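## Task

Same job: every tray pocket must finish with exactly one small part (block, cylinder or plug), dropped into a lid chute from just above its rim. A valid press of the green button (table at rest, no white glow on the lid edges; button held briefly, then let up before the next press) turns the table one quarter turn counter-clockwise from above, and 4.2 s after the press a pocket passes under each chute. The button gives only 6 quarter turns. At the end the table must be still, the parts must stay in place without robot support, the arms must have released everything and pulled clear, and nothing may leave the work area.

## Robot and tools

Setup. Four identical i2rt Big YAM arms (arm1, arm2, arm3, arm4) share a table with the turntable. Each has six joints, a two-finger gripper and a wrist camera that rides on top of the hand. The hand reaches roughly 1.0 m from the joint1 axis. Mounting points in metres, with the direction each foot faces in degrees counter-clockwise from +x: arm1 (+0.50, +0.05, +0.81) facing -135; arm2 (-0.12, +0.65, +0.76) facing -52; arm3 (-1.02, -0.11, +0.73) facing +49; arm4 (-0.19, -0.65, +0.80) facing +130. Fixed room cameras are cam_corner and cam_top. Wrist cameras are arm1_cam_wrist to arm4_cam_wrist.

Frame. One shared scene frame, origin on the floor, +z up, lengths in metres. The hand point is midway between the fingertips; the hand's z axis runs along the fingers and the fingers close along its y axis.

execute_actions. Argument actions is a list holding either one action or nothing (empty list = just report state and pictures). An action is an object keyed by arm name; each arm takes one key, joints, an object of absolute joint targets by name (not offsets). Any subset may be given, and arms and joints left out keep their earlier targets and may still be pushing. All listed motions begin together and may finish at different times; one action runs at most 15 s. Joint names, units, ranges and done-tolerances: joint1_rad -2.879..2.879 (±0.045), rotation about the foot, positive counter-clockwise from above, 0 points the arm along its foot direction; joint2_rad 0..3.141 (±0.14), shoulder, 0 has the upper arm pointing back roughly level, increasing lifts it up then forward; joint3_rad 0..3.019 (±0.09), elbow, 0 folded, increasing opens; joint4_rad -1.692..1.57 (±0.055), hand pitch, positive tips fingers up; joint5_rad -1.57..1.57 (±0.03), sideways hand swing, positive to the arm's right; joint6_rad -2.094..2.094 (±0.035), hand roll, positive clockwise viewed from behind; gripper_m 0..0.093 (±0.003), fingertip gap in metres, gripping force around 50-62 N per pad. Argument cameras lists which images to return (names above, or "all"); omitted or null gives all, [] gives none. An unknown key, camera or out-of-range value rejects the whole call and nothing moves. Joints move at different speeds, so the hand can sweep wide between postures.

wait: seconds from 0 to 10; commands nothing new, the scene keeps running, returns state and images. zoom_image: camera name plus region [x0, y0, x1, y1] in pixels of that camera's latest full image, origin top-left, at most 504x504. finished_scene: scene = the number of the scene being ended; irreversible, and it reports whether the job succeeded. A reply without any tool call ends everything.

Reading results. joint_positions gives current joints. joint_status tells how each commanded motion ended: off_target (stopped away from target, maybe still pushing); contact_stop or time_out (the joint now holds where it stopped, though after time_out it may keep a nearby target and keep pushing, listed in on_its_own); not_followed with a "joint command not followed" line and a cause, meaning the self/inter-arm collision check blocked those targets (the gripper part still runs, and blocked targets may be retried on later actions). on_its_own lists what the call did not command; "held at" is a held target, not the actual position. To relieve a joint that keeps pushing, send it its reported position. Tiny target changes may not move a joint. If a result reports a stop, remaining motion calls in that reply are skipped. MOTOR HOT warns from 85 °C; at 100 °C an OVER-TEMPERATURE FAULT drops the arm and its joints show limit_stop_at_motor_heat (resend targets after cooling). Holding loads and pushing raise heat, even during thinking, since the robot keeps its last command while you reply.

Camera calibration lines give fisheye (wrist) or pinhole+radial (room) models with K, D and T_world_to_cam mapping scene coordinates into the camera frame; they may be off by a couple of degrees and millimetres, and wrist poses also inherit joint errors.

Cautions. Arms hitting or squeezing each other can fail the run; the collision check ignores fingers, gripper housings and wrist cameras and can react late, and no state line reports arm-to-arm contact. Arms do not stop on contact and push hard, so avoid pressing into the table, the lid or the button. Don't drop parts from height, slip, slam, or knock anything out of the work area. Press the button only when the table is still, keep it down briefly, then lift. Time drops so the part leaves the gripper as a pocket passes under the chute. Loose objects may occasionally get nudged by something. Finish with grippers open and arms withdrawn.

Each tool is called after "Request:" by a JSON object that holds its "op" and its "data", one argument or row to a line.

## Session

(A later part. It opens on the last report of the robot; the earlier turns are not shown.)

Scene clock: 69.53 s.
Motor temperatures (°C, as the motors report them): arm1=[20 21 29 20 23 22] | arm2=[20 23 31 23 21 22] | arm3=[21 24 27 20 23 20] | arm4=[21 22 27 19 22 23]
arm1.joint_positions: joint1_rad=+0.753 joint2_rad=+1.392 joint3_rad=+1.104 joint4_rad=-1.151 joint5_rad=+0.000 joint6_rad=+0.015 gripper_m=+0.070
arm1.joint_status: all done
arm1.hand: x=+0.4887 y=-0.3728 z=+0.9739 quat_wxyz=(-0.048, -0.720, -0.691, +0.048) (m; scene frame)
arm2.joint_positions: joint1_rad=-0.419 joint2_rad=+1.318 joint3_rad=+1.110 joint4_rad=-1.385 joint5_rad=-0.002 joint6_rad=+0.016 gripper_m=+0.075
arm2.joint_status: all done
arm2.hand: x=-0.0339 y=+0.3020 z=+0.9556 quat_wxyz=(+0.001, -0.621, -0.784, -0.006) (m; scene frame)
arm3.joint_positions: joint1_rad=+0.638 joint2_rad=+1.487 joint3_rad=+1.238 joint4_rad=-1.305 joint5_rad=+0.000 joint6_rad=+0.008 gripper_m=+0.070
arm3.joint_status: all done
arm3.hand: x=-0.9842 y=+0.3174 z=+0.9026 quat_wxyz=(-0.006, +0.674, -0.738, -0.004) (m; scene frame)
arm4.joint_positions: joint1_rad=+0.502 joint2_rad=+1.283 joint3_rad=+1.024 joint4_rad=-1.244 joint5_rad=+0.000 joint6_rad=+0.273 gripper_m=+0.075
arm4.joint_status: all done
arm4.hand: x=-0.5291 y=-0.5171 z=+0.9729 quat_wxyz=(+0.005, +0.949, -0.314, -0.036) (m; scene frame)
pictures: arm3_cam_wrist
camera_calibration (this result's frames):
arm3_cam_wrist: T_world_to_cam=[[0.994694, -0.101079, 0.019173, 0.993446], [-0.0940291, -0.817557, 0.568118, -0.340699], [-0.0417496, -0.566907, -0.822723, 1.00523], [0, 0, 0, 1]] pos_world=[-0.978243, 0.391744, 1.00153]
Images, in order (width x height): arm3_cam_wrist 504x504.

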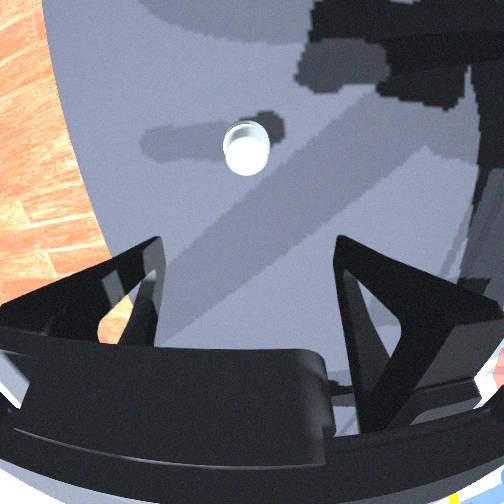

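Request:
{"op": "execute_actions", "data": {
  "actions": [
    {"arm1":{"joints":{"joint1_rad":2.11,"joint2_rad":1.475,"joint3_rad":0.92,"joint4_rad":-0.99}},"arm2":{"joints":{"joint1_rad":1.027,"joint4_rad":-1.33}},"arm3":{"joints":{"joint2_rad":1.668,"joint3_rad":1.02,"joint4_rad":-0.908}},"arm4":{"joints":{"joint1_rad":1.015,"joint2_rad":1.605,"joint3_rad":1.11,"joint4_rad":-1.03}}}
  ],
  "cameras": ["arm1_cam_wrist","arm2_cam_wrist","arm3_cam_wrist","arm4_cam_wrist"]
}}

Scene clock: 71.40 s.
Motor temperatures (°C, as the motors report them): arm1=[20 21 29 20 23 22] | arm2=[20 23 31 23 21 22] | arm3=[21 24 27 20 23 20] | arm4=[21 22 27 19 22 23]
arm1.joint_positions: joint1_rad=+2.112 joint2_rad=+1.495 joint3_rad=+0.908 joint4_rad=-0.999 joint5_rad=+0.000 joint6_rad=+0.014 gripper_m=+0.070
arm1.joint_status: all done
arm1.hand: x=+0.8645 y=-0.0423 z=+0.8656 quat_wxyz=(+0.007, -0.125, -0.992, +0.002) (m; scene frame)
arm2.joint_positions: joint1_rad=+1.031 joint2_rad=+1.319 joint3_rad=+1.110 joint4_rad=-1.333 joint5_rad=-0.001 joint6_rad=+0.014 gripper_m=+0.075
arm2.joint_status: all done
arm2.hand: x=+0.2488 y=+0.6985 z=+0.9538 quat_wxyz=(-0.019, +0.056, -0.998, +0.004) (m; scene frame)
arm3.joint_positions: joint1_rad=+0.638 joint2_rad=+1.671 joint3_rad=+1.004 joint4_rad=-0.917 joint5_rad=+0.000 joint6_rad=+0.008 gripper_m=+0.070
arm3.joint_status: all done
arm3.hand: x=-0.9847 y=+0.3088 z=+0.7469 quat_wxyz=(+0.006, +0.674, -0.738, +0.006) (m; scene frame)
arm4.joint_positions: joint1_rad=+1.022 joint2_rad=+1.617 joint3_rad=+1.084 joint4_rad=-1.038 joint5_rad=+0.000 joint6_rad=+0.273 gripper_m=+0.075
arm4.joint_status: all done
arm4.hand: x=-0.6200 y=-0.7163 z=+0.8722 quat_wxyz=(+0.006, +0.998, -0.059, -0.005) (m; scene frame)
pictures: arm1_cam_wrist, arm2_cam_wrist, arm3_cam_wrist, arm4_cam_wrist
camera_calibration (this result's frames):
arm1_cam_wrist: T_world_to_cam=[[-0.236584, -0.971574, -0.0085277, 0.167788], [-0.777069, 0.183938, 0.601939, 0.164853], [-0.58326, 0.149036, -0.798496, 1.33012], [0, 0, 0, 1]] pos_world=[0.943602, -0.0655396, 0.964293]
arm2_cam_wrist: T_world_to_cam=[[0.12476, -0.992085, 0.0142323, 0.650109], [-0.836191, -0.0974127, 0.539717, -0.230077], [-0.534059, -0.0792361, -0.841726, 1.11801], [0, 0, 0, 1]] pos_world=[0.323588, 0.711138, 1.05598]
arm3_cam_wrist: T_world_to_cam=[[0.994739, -0.100523, 0.019751, 0.99549], [-0.0925894, -0.79967, 0.593259, -0.282204], [-0.0438417, -0.591966, -0.80477, 0.864519], [0, 0, 0, 1]] pos_world=[-0.978479, 0.386165, 0.843497]
arm4_cam_wrist: T_world_to_cam=[[0.124259, 0.992129, -0.0155123, 0.799784], [0.809284, -0.0922886, 0.580123, -0.064515], [0.574125, -0.0846395, -0.814381, 1.12948], [0, 0, 0, 1]] pos_world=[-0.695631, -0.703844, 0.969659]
Images, in order (width x height): arm1_cam_wrist 504x504, arm2_cam_wrist 504x504, arm3_cam_wrist 504x504, arm4_cam_wrist 504x504.

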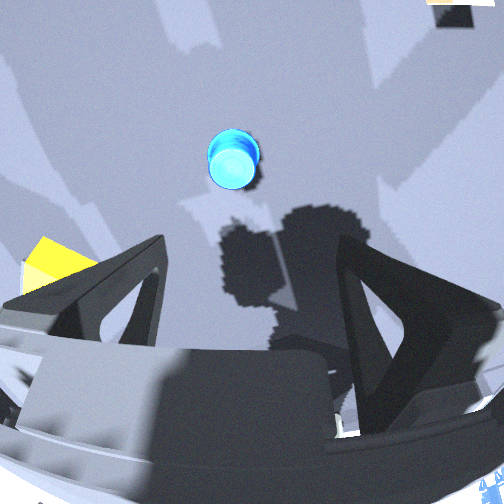

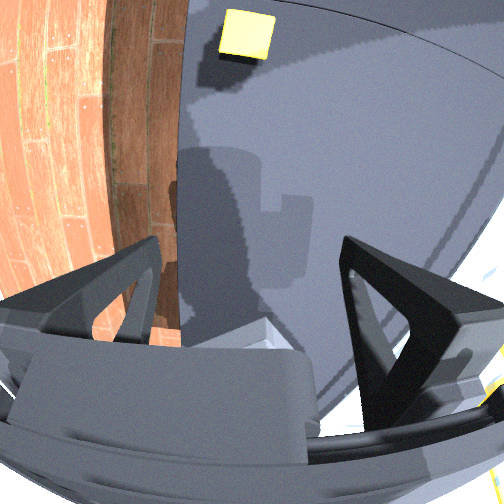

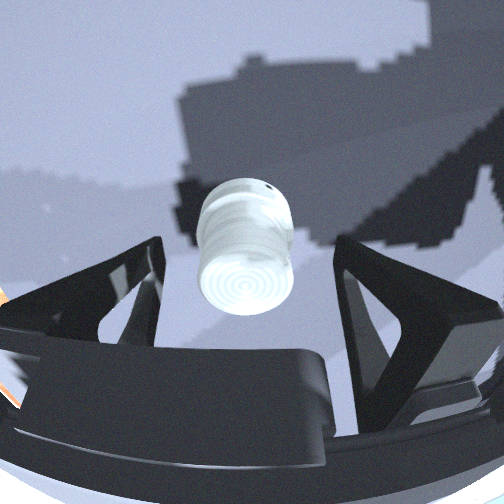

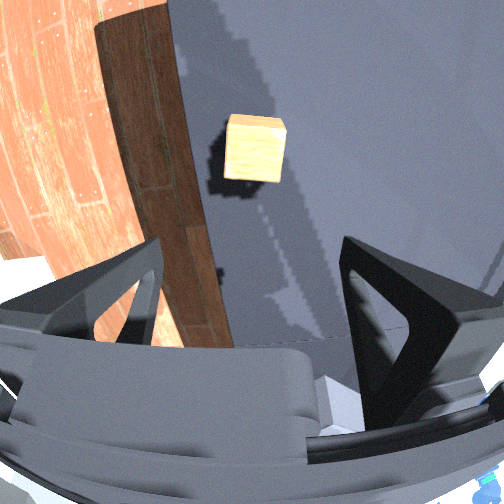

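Request:
{"op": "execute_actions", "data": {
  "actions": [
    {"arm1":{"joints":{"joint1_rad":2.152,"joint2_rad":1.712,"joint3_rad":0.8,"joint4_rad":-0.612}},"arm2":{"joints":{"joint2_rad":1.83,"joint4_rad":-0.84,"joint6_rad":0.195,"gripper_m":0.082}},"arm3":{"joints":{"joint4_rad":-0.88,"gripper_m":0.012}},"arm4":{"joints":{"joint2_rad":1.838,"joint3_rad":0.997,"joint4_rad":-0.683,"joint6_rad":0.335}}}
  ],
  "cameras": ["arm1_cam_wrist","arm2_cam_wrist","arm3_cam_wrist","arm4_cam_wrist"]
}}

Scene clock: 73.33 s.
Motor temperatures (°C, as the motors report them): arm1=[20 21 29 20 23 22] | arm2=[20 23 31 23 21 22] | arm3=[21 24 27 20 23 20] | arm4=[21 22 26 19 22 23]
arm1.joint_positions: joint1_rad=+2.149 joint2_rad=+1.729 joint3_rad=+0.790 joint4_rad=-0.629 joint5_rad=+0.000 joint6_rad=+0.014 gripper_m=+0.070
arm1.joint_status: all done
arm1.hand: x=+0.8673 y=-0.0291 z=+0.7491 quat_wxyz=(-0.002, -0.107, -0.994, +0.002) (m; scene frame)
arm2.joint_positions: joint1_rad=+1.031 joint2_rad=+1.832 joint3_rad=+1.105 joint4_rad=-0.850 joint5_rad=-0.001 joint6_rad=+0.179 gripper_m=+0.082
arm2.joint_status: all done
arm2.hand: x=+0.3455 y=+0.7081 z=+0.7443 quat_wxyz=(-0.002, -0.027, -1.000, +0.005) (m; scene frame)
arm3.joint_positions: joint1_rad=+0.638 joint2_rad=+1.671 joint3_rad=+1.004 joint4_rad=-0.890 joint5_rad=+0.000 joint6_rad=+0.008 gripper_m=+0.031
arm3.joint_status: gripper_m off_target (ended at +0.031, target +0.012); the others done
arm3.hand: x=-0.9842 y=+0.3153 z=+0.7469 quat_wxyz=(-0.004, +0.674, -0.738, -0.003) (m; scene frame)
arm4.joint_positions: joint1_rad=+1.022 joint2_rad=+1.852 joint3_rad=+0.985 joint4_rad=-0.693 joint5_rad=+0.000 joint6_rad=+0.325 gripper_m=+0.075
arm4.joint_status: all done
arm4.hand: x=-0.6272 y=-0.7187 z=+0.7448 quat_wxyz=(+0.007, +0.996, -0.085, -0.010) (m; scene frame)
pictures: arm1_cam_wrist, arm2_cam_wrist, arm3_cam_wrist, arm4_cam_wrist
camera_calibration (this result's frames):
arm1_cam_wrist: T_world_to_cam=[[-0.199888, -0.979782, -0.00851139, 0.148236], [-0.793547, 0.156786, 0.587963, 0.258608], [-0.574741, 0.124281, -0.808843, 1.2364], [0, 0, 0, 1]] pos_world=[0.945455, -0.048968, 0.84926]
arm2_cam_wrist: T_world_to_cam=[[-0.0400035, -0.999105, 0.0137758, 0.712843], [-0.822647, 0.0407574, 0.567089, -0.158127], [-0.567143, 0.011353, -0.823541, 0.92782], [0, 0, 0, 1]] pos_world=[0.42464, 0.708116, 0.84395]
arm3_cam_wrist: T_world_to_cam=[[0.9947, -0.101004, 0.0192525, 0.996097], [-0.0938374, -0.815174, 0.571565, -0.257043], [-0.0420363, -0.570342, -0.820331, 0.874976], [0, 0, 0, 1]] pos_world=[-0.978157, 0.390111, 0.845509]
arm4_cam_wrist: T_world_to_cam=[[0.176215, 0.98416, -0.0194162, 0.83087], [0.809034, -0.133566, 0.572385, -0.00906663], [0.560725, -0.116571, -0.819755, 1.00231], [0, 0, 0, 1]] pos_world=[-0.701097, -0.70208, 0.842971]
Images, in order (width x height): arm1_cam_wrist 504x504, arm2_cam_wrist 504x504, arm3_cam_wrist 504x504, arm4_cam_wrist 504x504.

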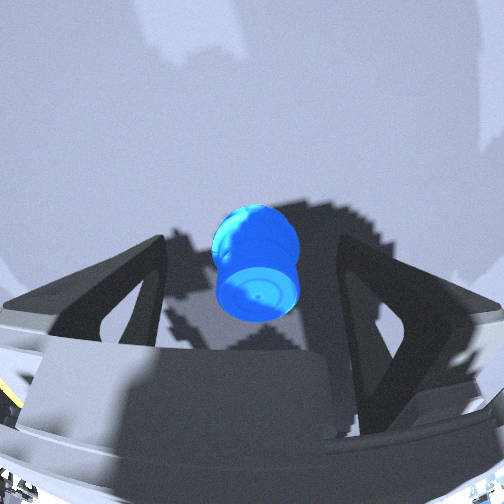

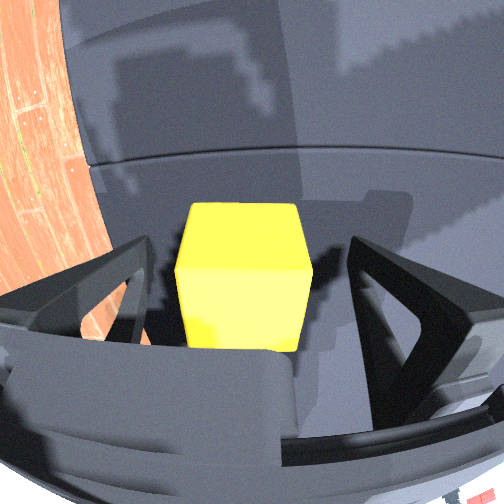

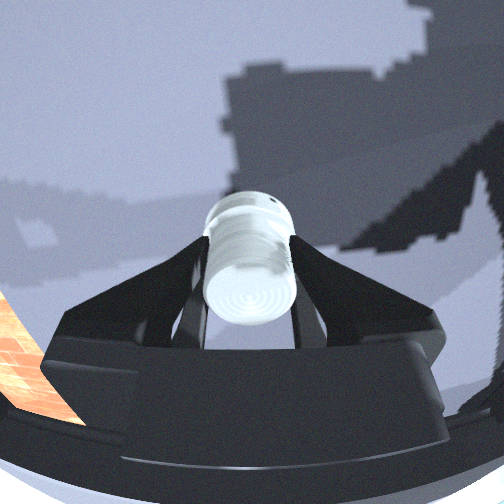

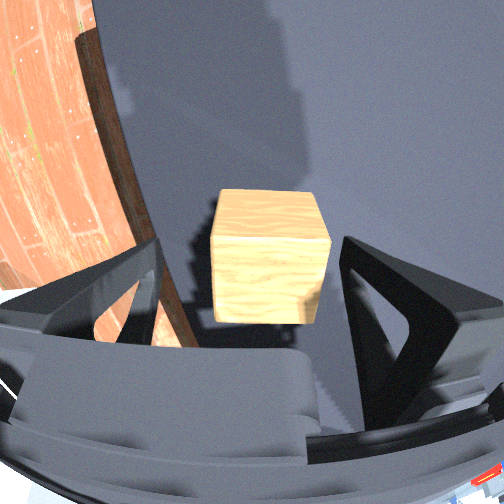

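Request:
{"op": "execute_actions", "data": {
  "actions": [
    {"arm1":{"joints":{"joint3_rad":0.772,"gripper_m":0.011}},"arm2":{"joints":{"gripper_m":0.024}},"arm3":{"joints":{"joint1_rad":0.35,"joint3_rad":1.4,"joint4_rad":-1.22}},"arm4":{"joints":{"joint5_rad":0.035,"gripper_m":0.021}}}
  ],
  "cameras": ["arm1_cam_wrist","arm4_cam_wrist"]
}}

Scene clock: 74.80 s.
Motor temperatures (°C, as the motors report them): arm1=[20 21 29 20 23 22] | arm2=[20 23 30 23 21 22] | arm3=[21 24 27 20 23 20] | arm4=[21 22 26 19 22 23]
arm1.joint_positions: joint1_rad=+2.149 joint2_rad=+1.727 joint3_rad=+0.779 joint4_rad=-0.626 joint5_rad=+0.000 joint6_rad=+0.014 gripper_m=+0.028
arm1.joint_status: gripper_m off_target (ended at +0.028, target +0.011); the others done
arm1.hand: x=+0.8621 y=-0.0280 z=+0.7472 quat_wxyz=(+0.002, -0.107, -0.994, +0.002) (m; scene frame)
arm2.joint_positions: joint1_rad=+1.031 joint2_rad=+1.832 joint3_rad=+1.105 joint4_rad=-0.849 joint5_rad=+0.000 joint6_rad=+0.180 gripper_m=+0.040
arm2.joint_status: gripper_m off_target (ended at +0.040, target +0.024)
arm2.hand: x=+0.3456 y=+0.7081 z=+0.7443 quat_wxyz=(-0.002, -0.027, -1.000, +0.006) (m; scene frame)
arm3.joint_positions: joint1_rad=+0.347 joint2_rad=+1.662 joint3_rad=+1.365 joint4_rad=-1.212 joint5_rad=+0.001 joint6_rad=+0.008 gripper_m=+0.031
arm3.joint_status: all done
arm3.hand: x=-0.8360 y=+0.3561 z=+0.8729 quat_wxyz=(-0.025, +0.560, -0.828, -0.015) (m; scene frame)
arm4.joint_positions: joint1_rad=+1.022 joint2_rad=+1.852 joint3_rad=+0.985 joint4_rad=-0.693 joint5_rad=+0.031 joint6_rad=+0.326 gripper_m=+0.040
arm4.joint_status: gripper_m off_target (ended at +0.040, target +0.021); the others done
arm4.hand: x=-0.6280 y=-0.7134 z=+0.7448 quat_wxyz=(-0.008, +0.996, -0.085, -0.013) (m; scene frame)
pictures: arm1_cam_wrist, arm4_cam_wrist
camera_calibration (this result's frames):
arm1_cam_wrist: T_world_to_cam=[[-0.1996, -0.979841, -0.00850198, 0.147947], [-0.789626, 0.155702, 0.593505, 0.24786], [-0.580216, 0.125177, -0.804785, 1.23344], [0, 0, 0, 1]] pos_world=[0.940909, -0.0480267, 0.846806]
arm4_cam_wrist: T_world_to_cam=[[0.177238, 0.98412, 0.00976863, 0.804728], [0.811599, -0.151767, 0.564157, -0.0129653], [0.556681, -0.0920618, -0.82561, 1.02271], [0, 0, 0, 1]] pos_world=[-0.70143, -0.699764, 0.843815]
Images, in order (width x height): arm1_cam_wrist 504x504, arm4_cam_wrist 504x504.

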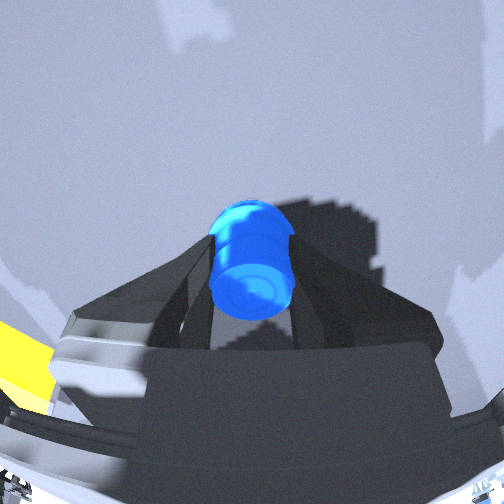

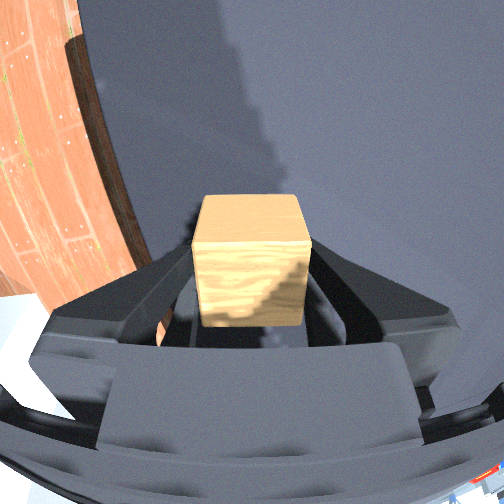

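Request:
{"op": "execute_actions", "data": {
  "actions": [
    {"arm1":{"joints":{"joint1_rad":0.95,"joint2_rad":1.37,"joint3_rad":1.125,"joint4_rad":-0.95,"joint6_rad":0.47}},"arm2":{"joints":{"joint1_rad":0.55,"joint2_rad":1.33,"joint4_rad":-1.33}},"arm3":{"joints":{"joint1_rad":0.0,"joint2_rad":1.75,"joint3_rad":1.745,"joint4_rad":-1.55}},"arm4":{"joints":{"joint1_rad":0.5,"joint2_rad":1.28,"joint3_rad":1.02,"joint4_rad":-1.21,"joint5_rad":0.0,"joint6_rad":0.265}}}
  ],
  "cameras": []
}}

Request:
{"op": "execute_actions", "data": {
  "actions": [
    {"arm1":{"joints":{"joint1_rad":-0.23}},"arm2":{"joints":{"joint1_rad":-0.686,"joint4_rad":-1.385}},"arm3":{"joints":{"joint1_rad":-0.484}},"arm4":{"joints":{"joint1_rad":-0.633}}}
  ],
  "cameras": ["arm1_cam_wrist","arm3_cam_wrist","cam_top"]
}}

Scene clock: 76.60 s.
Motor temperatures (°C, as the motors report them): arm1=[20 21 29 20 23 22] | arm2=[20 23 30 23 21 22] | arm3=[21 24 28 20 23 20] | arm4=[21 22 26 19 22 23]
arm1.joint_positions: joint1_rad=+0.946 joint2_rad=+1.377 joint3_rad=+1.117 joint4_rad=-0.937 joint5_rad=+0.000 joint6_rad=+0.455 gripper_m=+0.028
arm1.joint_status: all done
arm1.hand: x=+0.5787 y=-0.4212 z=+0.9995 quat_wxyz=(-0.167, -0.787, -0.588, +0.086) (m; scene frame)
arm2.joint_positions: joint1_rad=+0.544 joint2_rad=+1.314 joint3_rad=+1.105 joint4_rad=-1.321 joint5_rad=+0.002 joint6_rad=+0.182 gripper_m=+0.040
arm2.joint_status: all done
arm2.hand: x=+0.2285 y=+0.5187 z=+0.9556 quat_wxyz=(-0.026, -0.268, -0.963, +0.007) (m; scene frame)
arm3.joint_positions: joint1_rad=+0.004 joint2_rad=+1.744 joint3_rad=+1.704 joint4_rad=-1.541 joint5_rad=+0.002 joint6_rad=+0.008 gripper_m=+0.031
arm3.joint_status: all done
arm3.hand: x=-0.6698 y=+0.2887 z=+0.9600 quat_wxyz=(+0.004, +0.411, -0.912, +0.004) (m; scene frame)
arm4.joint_positions: joint1_rad=+0.494 joint2_rad=+1.272 joint3_rad=+0.990 joint4_rad=-1.203 joint5_rad=+0.001 joint6_rad=+0.275 gripper_m=+0.040
arm4.joint_status: all done
arm4.hand: x=-0.5262 y=-0.5153 z=+0.9643 quat_wxyz=(+0.004, +0.947, -0.318, -0.046) (m; scene frame)
pictures: none
No camera images: the call's "cameras" was empty. Leave "cameras" out to get every camera's image.

Scene clock: 78.23 s.
Motor temperatures (°C, as the motors report them): arm1=[20 21 29 20 23 22] | arm2=[20 23 30 23 21 22] | arm3=[21 24 28 20 23 20] | arm4=[21 22 27 19 22 23]
arm1.joint_positions: joint1_rad=-0.233 joint2_rad=+1.377 joint3_rad=+1.117 joint4_rad=-0.937 joint5_rad=+0.000 joint6_rad=+0.456 gripper_m=+0.028
arm1.joint_status: all done
arm1.hand: x=+0.0973 y=-0.2044 z=+0.9985 quat_wxyz=(-0.093, -0.981, -0.050, +0.163) (m; scene frame)
arm2.joint_positions: joint1_rad=-0.690 joint2_rad=+1.320 joint3_rad=+1.105 joint4_rad=-1.375 joint5_rad=+0.000 joint6_rad=+0.182 gripper_m=+0.040
arm2.joint_status: all done
arm2.hand: x=-0.1313 y=+0.2902 z=+0.9524 quat_wxyz=(+0.000, -0.776, -0.631, -0.007) (m; scene frame)
arm3.joint_positions: joint1_rad=-0.480 joint2_rad=+1.744 joint3_rad=+1.704 joint4_rad=-1.541 joint5_rad=+0.002 joint6_rad=+0.008 gripper_m=+0.031
arm3.joint_status: all done
arm3.hand: x=-0.5230 y=+0.0791 z=+0.9608 quat_wxyz=(+0.005, +0.180, -0.984, +0.004) (m; scene frame)
arm4.joint_positions: joint1_rad=-0.634 joint2_rad=+1.272 joint3_rad=+0.990 joint4_rad=-1.203 joint5_rad=+0.001 joint6_rad=+0.273 gripper_m=+0.040
arm4.joint_status: all done
arm4.hand: x=-0.2129 y=-0.2858 z=+0.9586 quat_wxyz=(-0.018, +0.631, -0.775, -0.033) (m; scene frame)
pictures: arm1_cam_wrist, arm3_cam_wrist, cam_top
camera_calibration (this result's frames):
arm1_cam_wrist: T_world_to_cam=[[-0.145097, 0.974164, -0.173067, 0.383049], [0.94058, 0.190085, 0.281383, -0.327345], [0.307011, -0.121956, -0.94386, 1.01602], [0, 0, 0, 1]] pos_world=[0.0515451, -0.187019, 1.11738]
arm3_cam_wrist: T_world_to_cam=[[0.344571, -0.938473, 0.0232316, 0.231849], [-0.763822, -0.265887, 0.588116, -0.938287], [-0.545754, -0.220392, -0.808443, 0.632562], [0, 0, 0, 1]] pos_world=[-0.45135, 0.107517, 1.05783]
Images, in order (width x height): arm1_cam_wrist 504x504, arm3_cam_wrist 504x504, cam_top 896x504.

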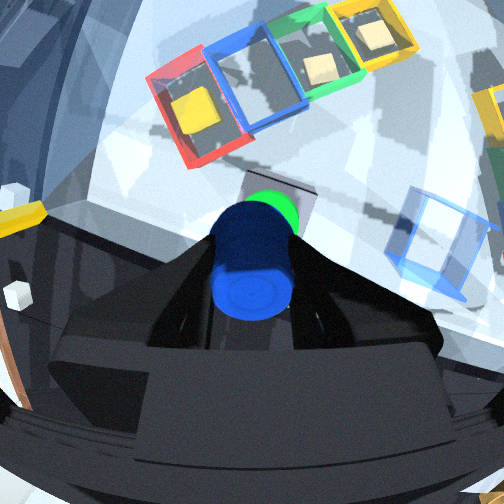

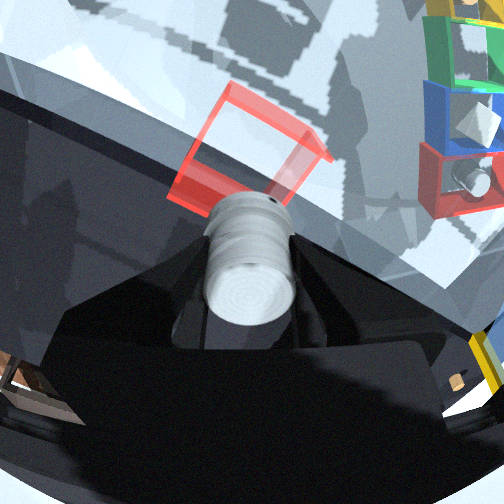

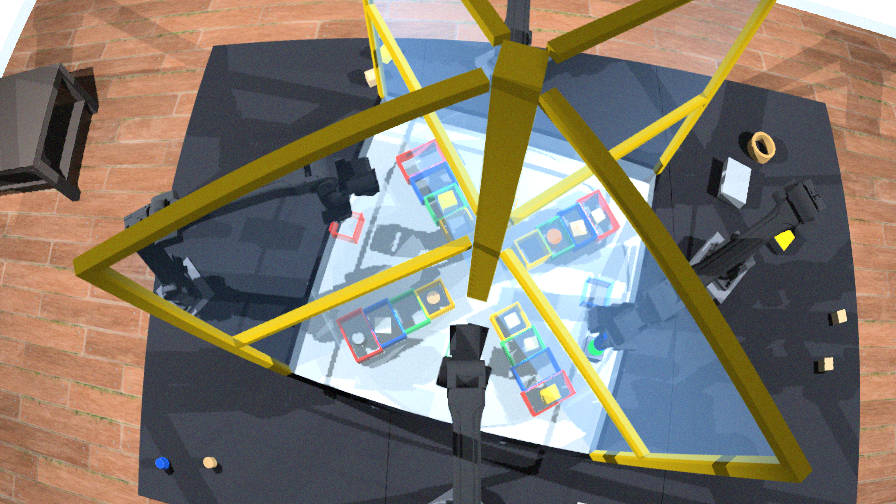

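Request:
{"op": "execute_actions", "data": {
  "actions": [
    {"arm1":{"joints":{"joint2_rad":1.495}},"arm2":{"joints":{"joint2_rad":1.65,"joint3_rad":1.58}},"arm3":{"joints":{"joint4_rad":-1.515}},"arm4":{"joints":{"joint2_rad":1.53,"joint3_rad":1.235}}}
  ],
  "cameras": ["cam_top"]
}}

Request:
{"op": "execute_actions", "data": {
  "actions": [
    {"arm1":{"joints":{"joint1_rad":-0.512,"joint2_rad":1.42,"joint4_rad":-1.185}},"arm2":{"joints":{"joint2_rad":1.71}}}
  ],
  "cameras": ["arm1_cam_wrist","arm2_cam_wrist","arm3_cam_wrist","arm4_cam_wrist"]
}}

Scene clock: 79.77 s.
Motor temperatures (°C, as the motors report them): arm1=[20 21 29 20 23 22] | arm2=[20 23 31 23 21 22] | arm3=[21 24 28 20 23 20] | arm4=[21 22 27 19 22 23]
arm1.joint_positions: joint1_rad=-0.233 joint2_rad=+1.495 joint3_rad=+1.120 joint4_rad=-0.937 joint5_rad=+0.000 joint6_rad=+0.456 gripper_m=+0.028
arm1.joint_status: all done
arm1.hand: x=+0.0936 y=-0.2070 z=+0.9456 quat_wxyz=(-0.065, -0.990, -0.051, +0.112) (m; scene frame)
arm2.joint_positions: joint1_rad=-0.690 joint2_rad=+1.651 joint3_rad=+1.534 joint4_rad=-1.383 joint5_rad=+0.000 joint6_rad=+0.182 gripper_m=+0.040
arm2.joint_status: all done
arm2.hand: x=-0.1354 y=+0.1359 z=+0.9799 quat_wxyz=(-0.034, -0.776, -0.630, +0.023) (m; scene frame)
arm3.joint_positions: joint1_rad=-0.480 joint2_rad=+1.744 joint3_rad=+1.704 joint4_rad=-1.524 joint5_rad=+0.002 joint6_rad=+0.008 gripper_m=+0.031
arm3.joint_status: all done
arm3.hand: x=-0.5190 y=+0.0807 z=+0.9607 quat_wxyz=(-0.004, +0.180, -0.984, +0.002) (m; scene frame)
arm4.joint_positions: joint1_rad=-0.634 joint2_rad=+1.527 joint3_rad=+1.190 joint4_rad=-1.209 joint5_rad=+0.001 joint6_rad=+0.273 gripper_m=+0.040
arm4.joint_status: all done
arm4.hand: x=-0.2184 y=-0.2096 z=+0.9366 quat_wxyz=(+0.000, +0.632, -0.775, -0.009) (m; scene frame)
pictures: cam_top
Images, in order (width x height): cam_top 896x504.

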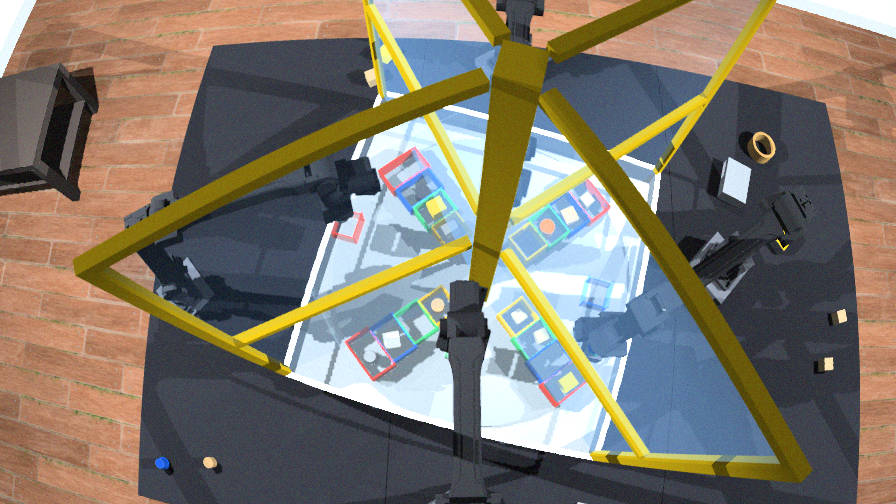

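Scene clock: 80.87 s.
Motor temperatures (°C, as the motors report them): arm1=[20 21 29 20 23 22] | arm2=[20 23 31 23 21 22] | arm3=[21 24 28 20 23 20] | arm4=[21 22 27 19 22 23]
arm1.joint_positions: joint1_rad=-0.520 joint2_rad=+1.431 joint3_rad=+1.120 joint4_rad=-1.171 joint5_rad=+0.000 joint6_rad=+0.456 gripper_m=+0.028
arm1.joint_status: all done
arm1.hand: x=+0.0939 y=-0.0664 z=+0.9626 quat_wxyz=(-0.018, -0.995, +0.092, +0.041) (m; scene frame)
arm2.joint_positions: joint1_rad=-0.690 joint2_rad=+1.698 joint3_rad=+1.534 joint4_rad=-1.383 joint5_rad=+0.000 joint6_rad=+0.182 gripper_m=+0.040
arm2.joint_status: all done
arm2.hand: x=-0.1353 y=+0.1323 z=+0.9566 quat_wxyz=(-0.016, -0.776, -0.630, +0.008) (m; scene frame)
arm3.joint_positions: joint1_rad=-0.480 joint2_rad=+1.744 joint3_rad=+1.704 joint4_rad=-1.524 joint5_rad=+0.002 joint6_rad=+0.008 gripper_m=+0.031
arm3.joint_status: not commanded
arm3.hand: x=-0.5190 y=+0.0807 z=+0.9607 quat_wxyz=(-0.004, +0.180, -0.984, +0.002) (m; scene frame)
arm4.joint_positions: joint1_rad=-0.634 joint2_rad=+1.527 joint3_rad=+1.190 joint4_rad=-1.209 joint5_rad=+0.001 joint6_rad=+0.273 gripper_m=+0.040
arm4.joint_status: not commanded
arm4.hand: x=-0.2184 y=-0.2096 z=+0.9366 quat_wxyz=(+0.000, +0.632, -0.775, -0.009) (m; scene frame)
pictures: arm1_cam_wrist, arm2_cam_wrist, arm3_cam_wrist, arm4_cam_wrist
camera_calibration (this result's frames):
arm1_cam_wrist: T_world_to_cam=[[0.167061, 0.984383, -0.0555049, 0.10008], [0.843426, -0.11353, 0.525113, -0.585889], [0.510611, -0.13454, -0.84922, 0.88899], [0, 0, 0, 1]] pos_world=[0.0235063, -0.0454284, 1.06816]
arm2_cam_wrist: T_world_to_cam=[[-0.9815, 0.191044, -0.0126407, -0.144165], [0.153689, 0.825517, 0.543048, -0.599334], [0.114181, 0.531059, -0.839606, 0.875274], [0, 0, 0, 1]] pos_world=[-0.149326, 0.0574805, 1.05853]
arm3_cam_wrist: T_world_to_cam=[[0.344252, -0.938598, 0.0229107, 0.23208], [-0.773107, -0.26954, 0.574155, -0.925981], [-0.532725, -0.215366, -0.818426, 0.650985], [0, 0, 0, 1]] pos_world=[-0.44898, 0.108441, 1.05912]
arm4_cam_wrist: T_world_to_cam=[[0.977684, -0.209439, -0.0164047, 0.183617], [-0.161735, -0.800226, 0.577478, -0.738107], [-0.134074, -0.561938, -0.816242, 0.741331], [0, 0, 0, 1]] pos_world=[-0.199504, -0.135614, 1.03436]
Images, in order (width x height): arm1_cam_wrist 504x504, arm2_cam_wrist 504x504, arm3_cam_wrist 504x504, arm4_cam_wrist 504x504.

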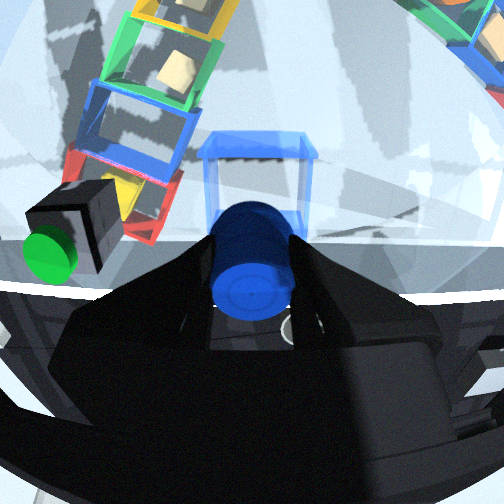

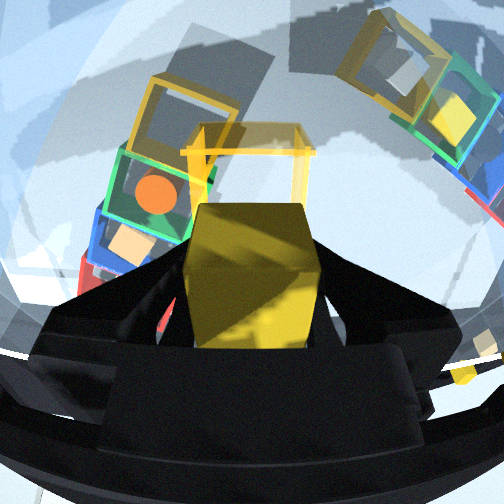

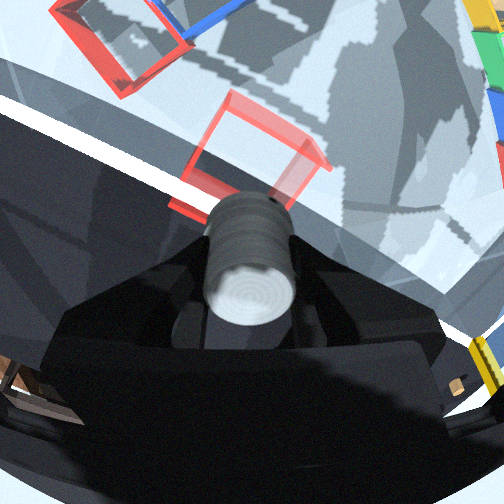

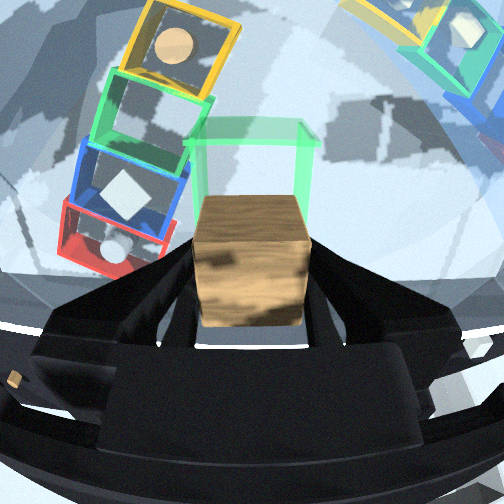

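Request:
{"op": "execute_actions", "data": {
  "actions": [],
  "cameras": []
}}

Scene clock: 80.97 s.
Motor temperatures (°C, as the motors report them): arm1=[20 21 29 20 23 22] | arm2=[20 23 31 23 21 22] | arm3=[21 24 28 20 23 20] | arm4=[21 22 27 19 22 23]
arm1.joint_positions: joint1_rad=-0.520 joint2_rad=+1.431 joint3_rad=+1.120 joint4_rad=-1.171 joint5_rad=+0.000 joint6_rad=+0.456 gripper_m=+0.028
arm1.joint_status: all done
arm1.hand: x=+0.0939 y=-0.0664 z=+0.9626 quat_wxyz=(-0.018, -0.995, +0.092, +0.041) (m; scene frame)
arm2.joint_positions: joint1_rad=-0.690 joint2_rad=+1.698 joint3_rad=+1.534 joint4_rad=-1.383 joint5_rad=+0.000 joint6_rad=+0.182 gripper_m=+0.040
arm2.joint_status: all done
arm2.hand: x=-0.1353 y=+0.1323 z=+0.9566 quat_wxyz=(-0.016, -0.776, -0.630, +0.008) (m; scene frame)
arm3.joint_positions: joint1_rad=-0.480 joint2_rad=+1.744 joint3_rad=+1.704 joint4_rad=-1.524 joint5_rad=+0.002 joint6_rad=+0.008 gripper_m=+0.031
arm3.joint_status: not commanded
arm3.hand: x=-0.5190 y=+0.0807 z=+0.9607 quat_wxyz=(-0.004, +0.180, -0.984, +0.002) (m; scene frame)
arm4.joint_positions: joint1_rad=-0.634 joint2_rad=+1.527 joint3_rad=+1.190 joint4_rad=-1.209 joint5_rad=+0.001 joint6_rad=+0.273 gripper_m=+0.040
arm4.joint_status: not commanded
arm4.hand: x=-0.2184 y=-0.2096 z=+0.9366 quat_wxyz=(+0.000, +0.632, -0.775, -0.009) (m; scene frame)
pictures: none
No camera images: the call's "cameras" was empty. Leave "cameras" out to get every camera's image.

Request:
{"op": "wait", "data": {
  "seconds": 1.64
}}

Request:
{"op": "execute_actions", "data": {
  "actions": [
    {"arm1":{"joints":{"gripper_m":0.052}},"arm2":{"joints":{"gripper_m":0.06}},"arm3":{"joints":{"gripper_m":0.055}},"arm4":{"joints":{"gripper_m":0.06}}}
  ],
  "cameras": ["arm1_cam_wrist","arm2_cam_wrist","arm3_cam_wrist","arm4_cam_wrist"]
}}

Scene clock: 82.70 s.
Motor temperatures (°C, as the motors report them): arm1=[20 21 29 20 23 22] | arm2=[20 23 31 23 21 22] | arm3=[21 24 28 20 23 20] | arm4=[21 22 27 19 22 23]
arm1.joint_positions: joint1_rad=-0.520 joint2_rad=+1.431 joint3_rad=+1.120 joint4_rad=-1.171 joint5_rad=+0.000 joint6_rad=+0.456 gripper_m=+0.028
arm1.joint_status: all done
arm1.hand: x=+0.0939 y=-0.0664 z=+0.9626 quat_wxyz=(-0.018, -0.995, +0.092, +0.041) (m; scene frame)
arm2.joint_positions: joint1_rad=-0.690 joint2_rad=+1.698 joint3_rad=+1.534 joint4_rad=-1.383 joint5_rad=+0.000 joint6_rad=+0.182 gripper_m=+0.040
arm2.joint_status: all done
arm2.hand: x=-0.1353 y=+0.1323 z=+0.9566 quat_wxyz=(-0.016, -0.776, -0.630, +0.008) (m; scene frame)
arm3.joint_positions: joint1_rad=-0.480 joint2_rad=+1.744 joint3_rad=+1.704 joint4_rad=-1.524 joint5_rad=+0.002 joint6_rad=+0.008 gripper_m=+0.031
arm3.joint_status: not commanded
arm3.hand: x=-0.5190 y=+0.0807 z=+0.9607 quat_wxyz=(-0.004, +0.180, -0.984, +0.002) (m; scene frame)
arm4.joint_positions: joint1_rad=-0.634 joint2_rad=+1.527 joint3_rad=+1.190 joint4_rad=-1.209 joint5_rad=+0.001 joint6_rad=+0.273 gripper_m=+0.040
arm4.joint_status: not commanded
arm4.hand: x=-0.2184 y=-0.2096 z=+0.9366 quat_wxyz=(+0.000, +0.632, -0.775, -0.009) (m; scene frame)
wait: 1.67 s; at rest by 0.20 s
pictures: arm1_cam_wrist, arm2_cam_wrist, arm3_cam_wrist, arm4_cam_wrist, cam_corner, cam_top
camera_calibration (this result's frames):
arm1_cam_wrist: T_world_to_cam=[[0.167061, 0.984383, -0.0555049, 0.10008], [0.843426, -0.11353, 0.525113, -0.585889], [0.510611, -0.13454, -0.84922, 0.88899], [0, 0, 0, 1]] pos_world=[0.0235063, -0.0454284, 1.06816]
arm2_cam_wrist: T_world_to_cam=[[-0.9815, 0.191044, -0.0126407, -0.144165], [0.153689, 0.825517, 0.543048, -0.599334], [0.114181, 0.531059, -0.839606, 0.875274], [0, 0, 0, 1]] pos_world=[-0.149326, 0.0574805, 1.05853]
arm3_cam_wrist: T_world_to_cam=[[0.344252, -0.938598, 0.0229107, 0.23208], [-0.773107, -0.26954, 0.574155, -0.925981], [-0.532725, -0.215366, -0.818426, 0.650985], [0, 0, 0, 1]] pos_world=[-0.44898, 0.108441, 1.05912]
arm4_cam_wrist: T_world_to_cam=[[0.977684, -0.209439, -0.0164047, 0.183617], [-0.161735, -0.800226, 0.577478, -0.738107], [-0.134074, -0.561938, -0.816242, 0.741331], [0, 0, 0, 1]] pos_world=[-0.199504, -0.135614, 1.03436]
Images, in order (width x height): arm1_cam_wrist 504x504, arm2_cam_wrist 504x504, arm3_cam_wrist 504x504, arm4_cam_wrist 504x504, cam_corner 896x504, cam_top 896x504.

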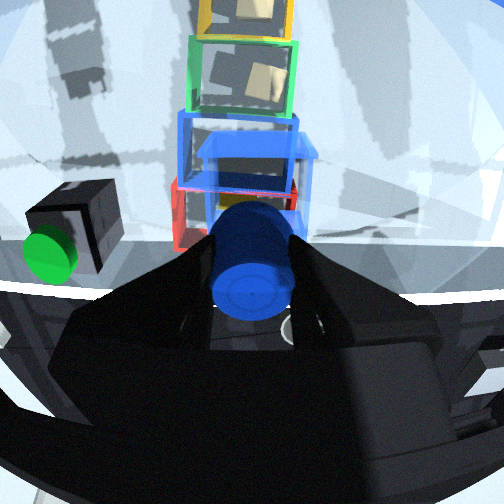

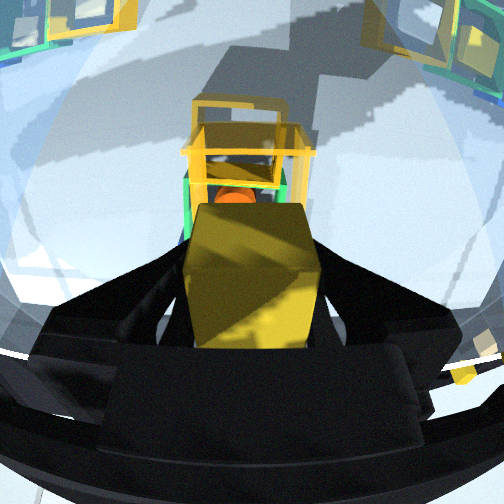

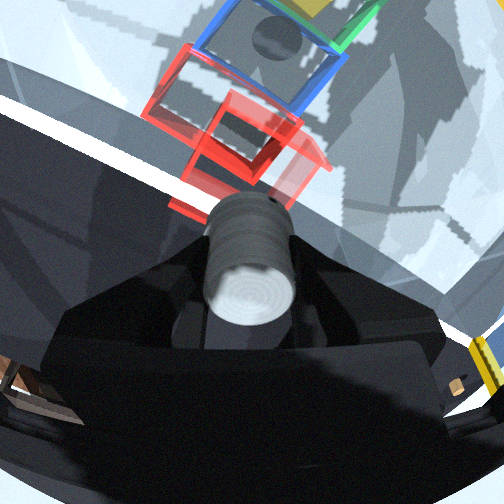

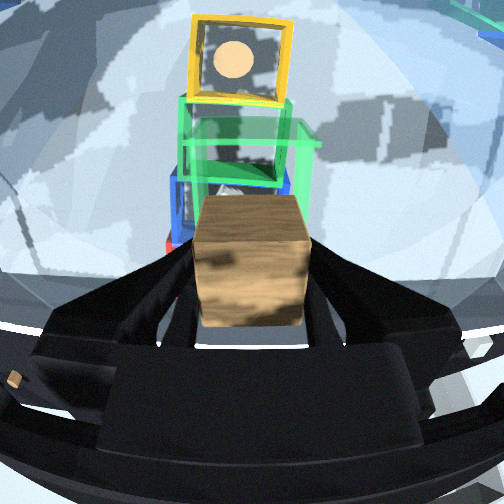

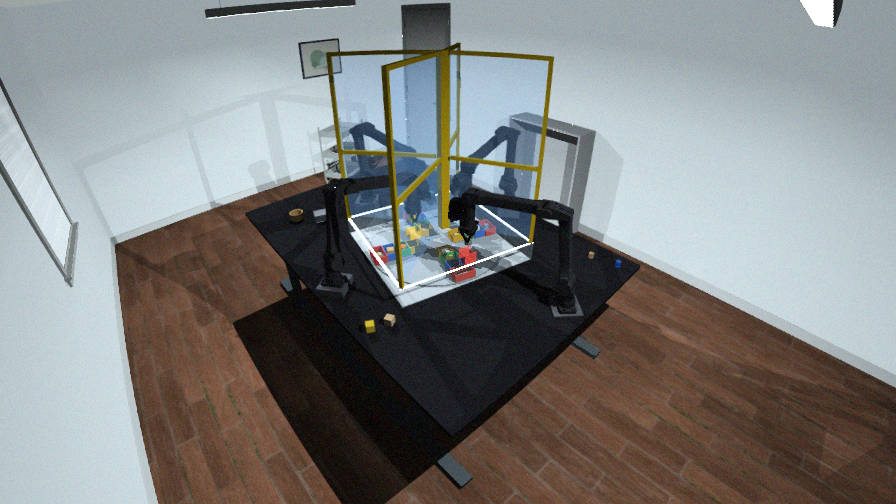

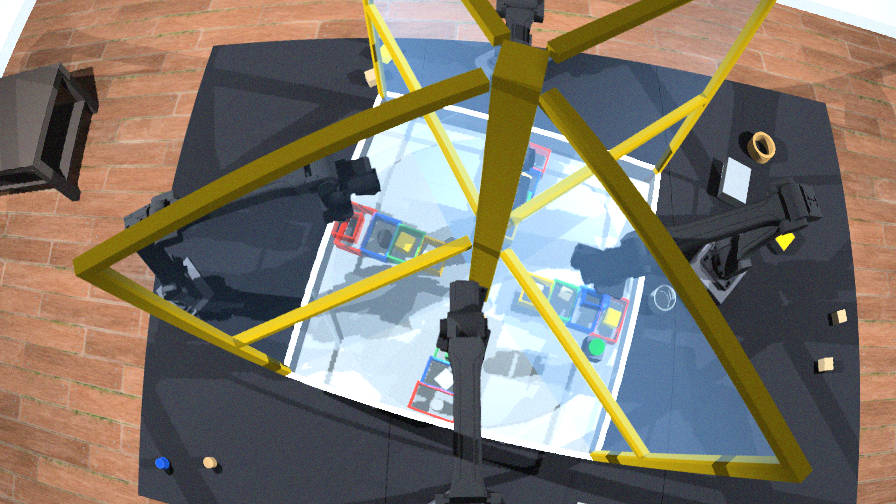

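Scene clock: 83.27 s.
Motor temperatures (°C, as the motors report them): arm1=[20 21 29 20 23 22] | arm2=[20 23 31 23 21 22] | arm3=[21 24 28 20 23 20] | arm4=[21 22 27 19 22 23]
arm1.joint_positions: joint1_rad=-0.520 joint2_rad=+1.431 joint3_rad=+1.120 joint4_rad=-1.171 joint5_rad=+0.000 joint6_rad=+0.456 gripper_m=+0.052
arm1.joint_status: all done
arm1.hand: x=+0.0939 y=-0.0664 z=+0.9626 quat_wxyz=(-0.018, -0.995, +0.092, +0.041) (m; scene frame)
arm2.joint_positions: joint1_rad=-0.690 joint2_rad=+1.698 joint3_rad=+1.534 joint4_rad=-1.383 joint5_rad=+0.000 joint6_rad=+0.182 gripper_m=+0.060
arm2.joint_status: all done
arm2.hand: x=-0.1353 y=+0.1323 z=+0.9566 quat_wxyz=(-0.016, -0.776, -0.630, +0.008) (m; scene frame)
arm3.joint_positions: joint1_rad=-0.480 joint2_rad=+1.744 joint3_rad=+1.704 joint4_rad=-1.524 joint5_rad=+0.002 joint6_rad=+0.008 gripper_m=+0.055
arm3.joint_status: all done
arm3.hand: x=-0.5190 y=+0.0807 z=+0.9607 quat_wxyz=(-0.004, +0.180, -0.984, +0.002) (m; scene frame)
arm4.joint_positions: joint1_rad=-0.634 joint2_rad=+1.527 joint3_rad=+1.190 joint4_rad=-1.209 joint5_rad=+0.001 joint6_rad=+0.273 gripper_m=+0.060
arm4.joint_status: all done
arm4.hand: x=-0.2184 y=-0.2096 z=+0.9366 quat_wxyz=(+0.000, +0.632, -0.775, -0.009) (m; scene frame)
pictures: arm1_cam_wrist, arm2_cam_wrist, arm3_cam_wrist, arm4_cam_wrist
camera_calibration (this result's frames):
arm1_cam_wrist: T_world_to_cam=[[0.167435, 0.984318, -0.0555348, 0.100069], [0.843377, -0.113833, 0.525126, -0.585917], [0.510569, -0.134761, -0.849211, 0.88897], [0, 0, 0, 1]] pos_world=[0.0235132, -0.0453982, 1.06816]
arm2_cam_wrist: T_world_to_cam=[[-0.9815, 0.191044, -0.0126407, -0.144165], [0.153689, 0.825517, 0.543048, -0.599334], [0.114181, 0.531059, -0.839606, 0.875274], [0, 0, 0, 1]] pos_world=[-0.149326, 0.0574805, 1.05853]
arm3_cam_wrist: T_world_to_cam=[[0.344252, -0.938598, 0.0229107, 0.23208], [-0.773107, -0.26954, 0.574155, -0.925981], [-0.532725, -0.215366, -0.818426, 0.650985], [0, 0, 0, 1]] pos_world=[-0.44898, 0.108441, 1.05912]
arm4_cam_wrist: T_world_to_cam=[[0.977684, -0.209439, -0.0164047, 0.183617], [-0.161735, -0.800226, 0.577478, -0.738107], [-0.134074, -0.561938, -0.816242, 0.741331], [0, 0, 0, 1]] pos_world=[-0.199504, -0.135614, 1.03436]
Images, in order (width x height): arm1_cam_wrist 504x504, arm2_cam_wrist 504x504, arm3_cam_wrist 504x504, arm4_cam_wrist 504x504.

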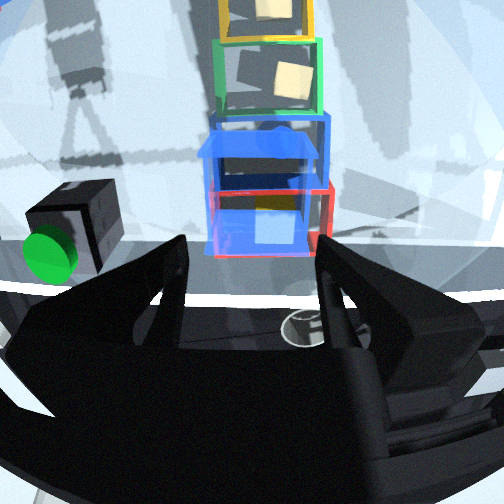

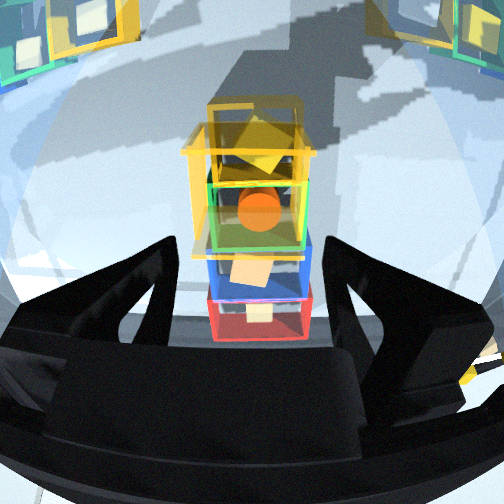

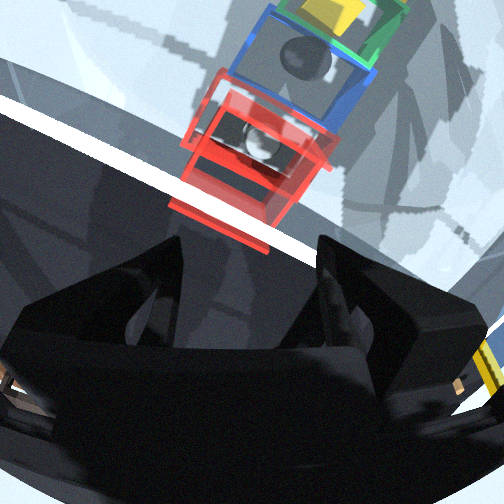

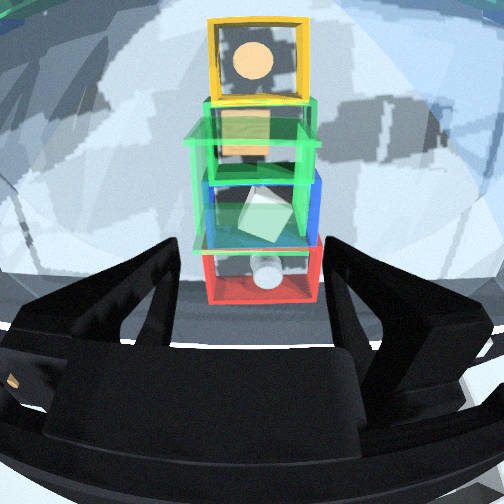

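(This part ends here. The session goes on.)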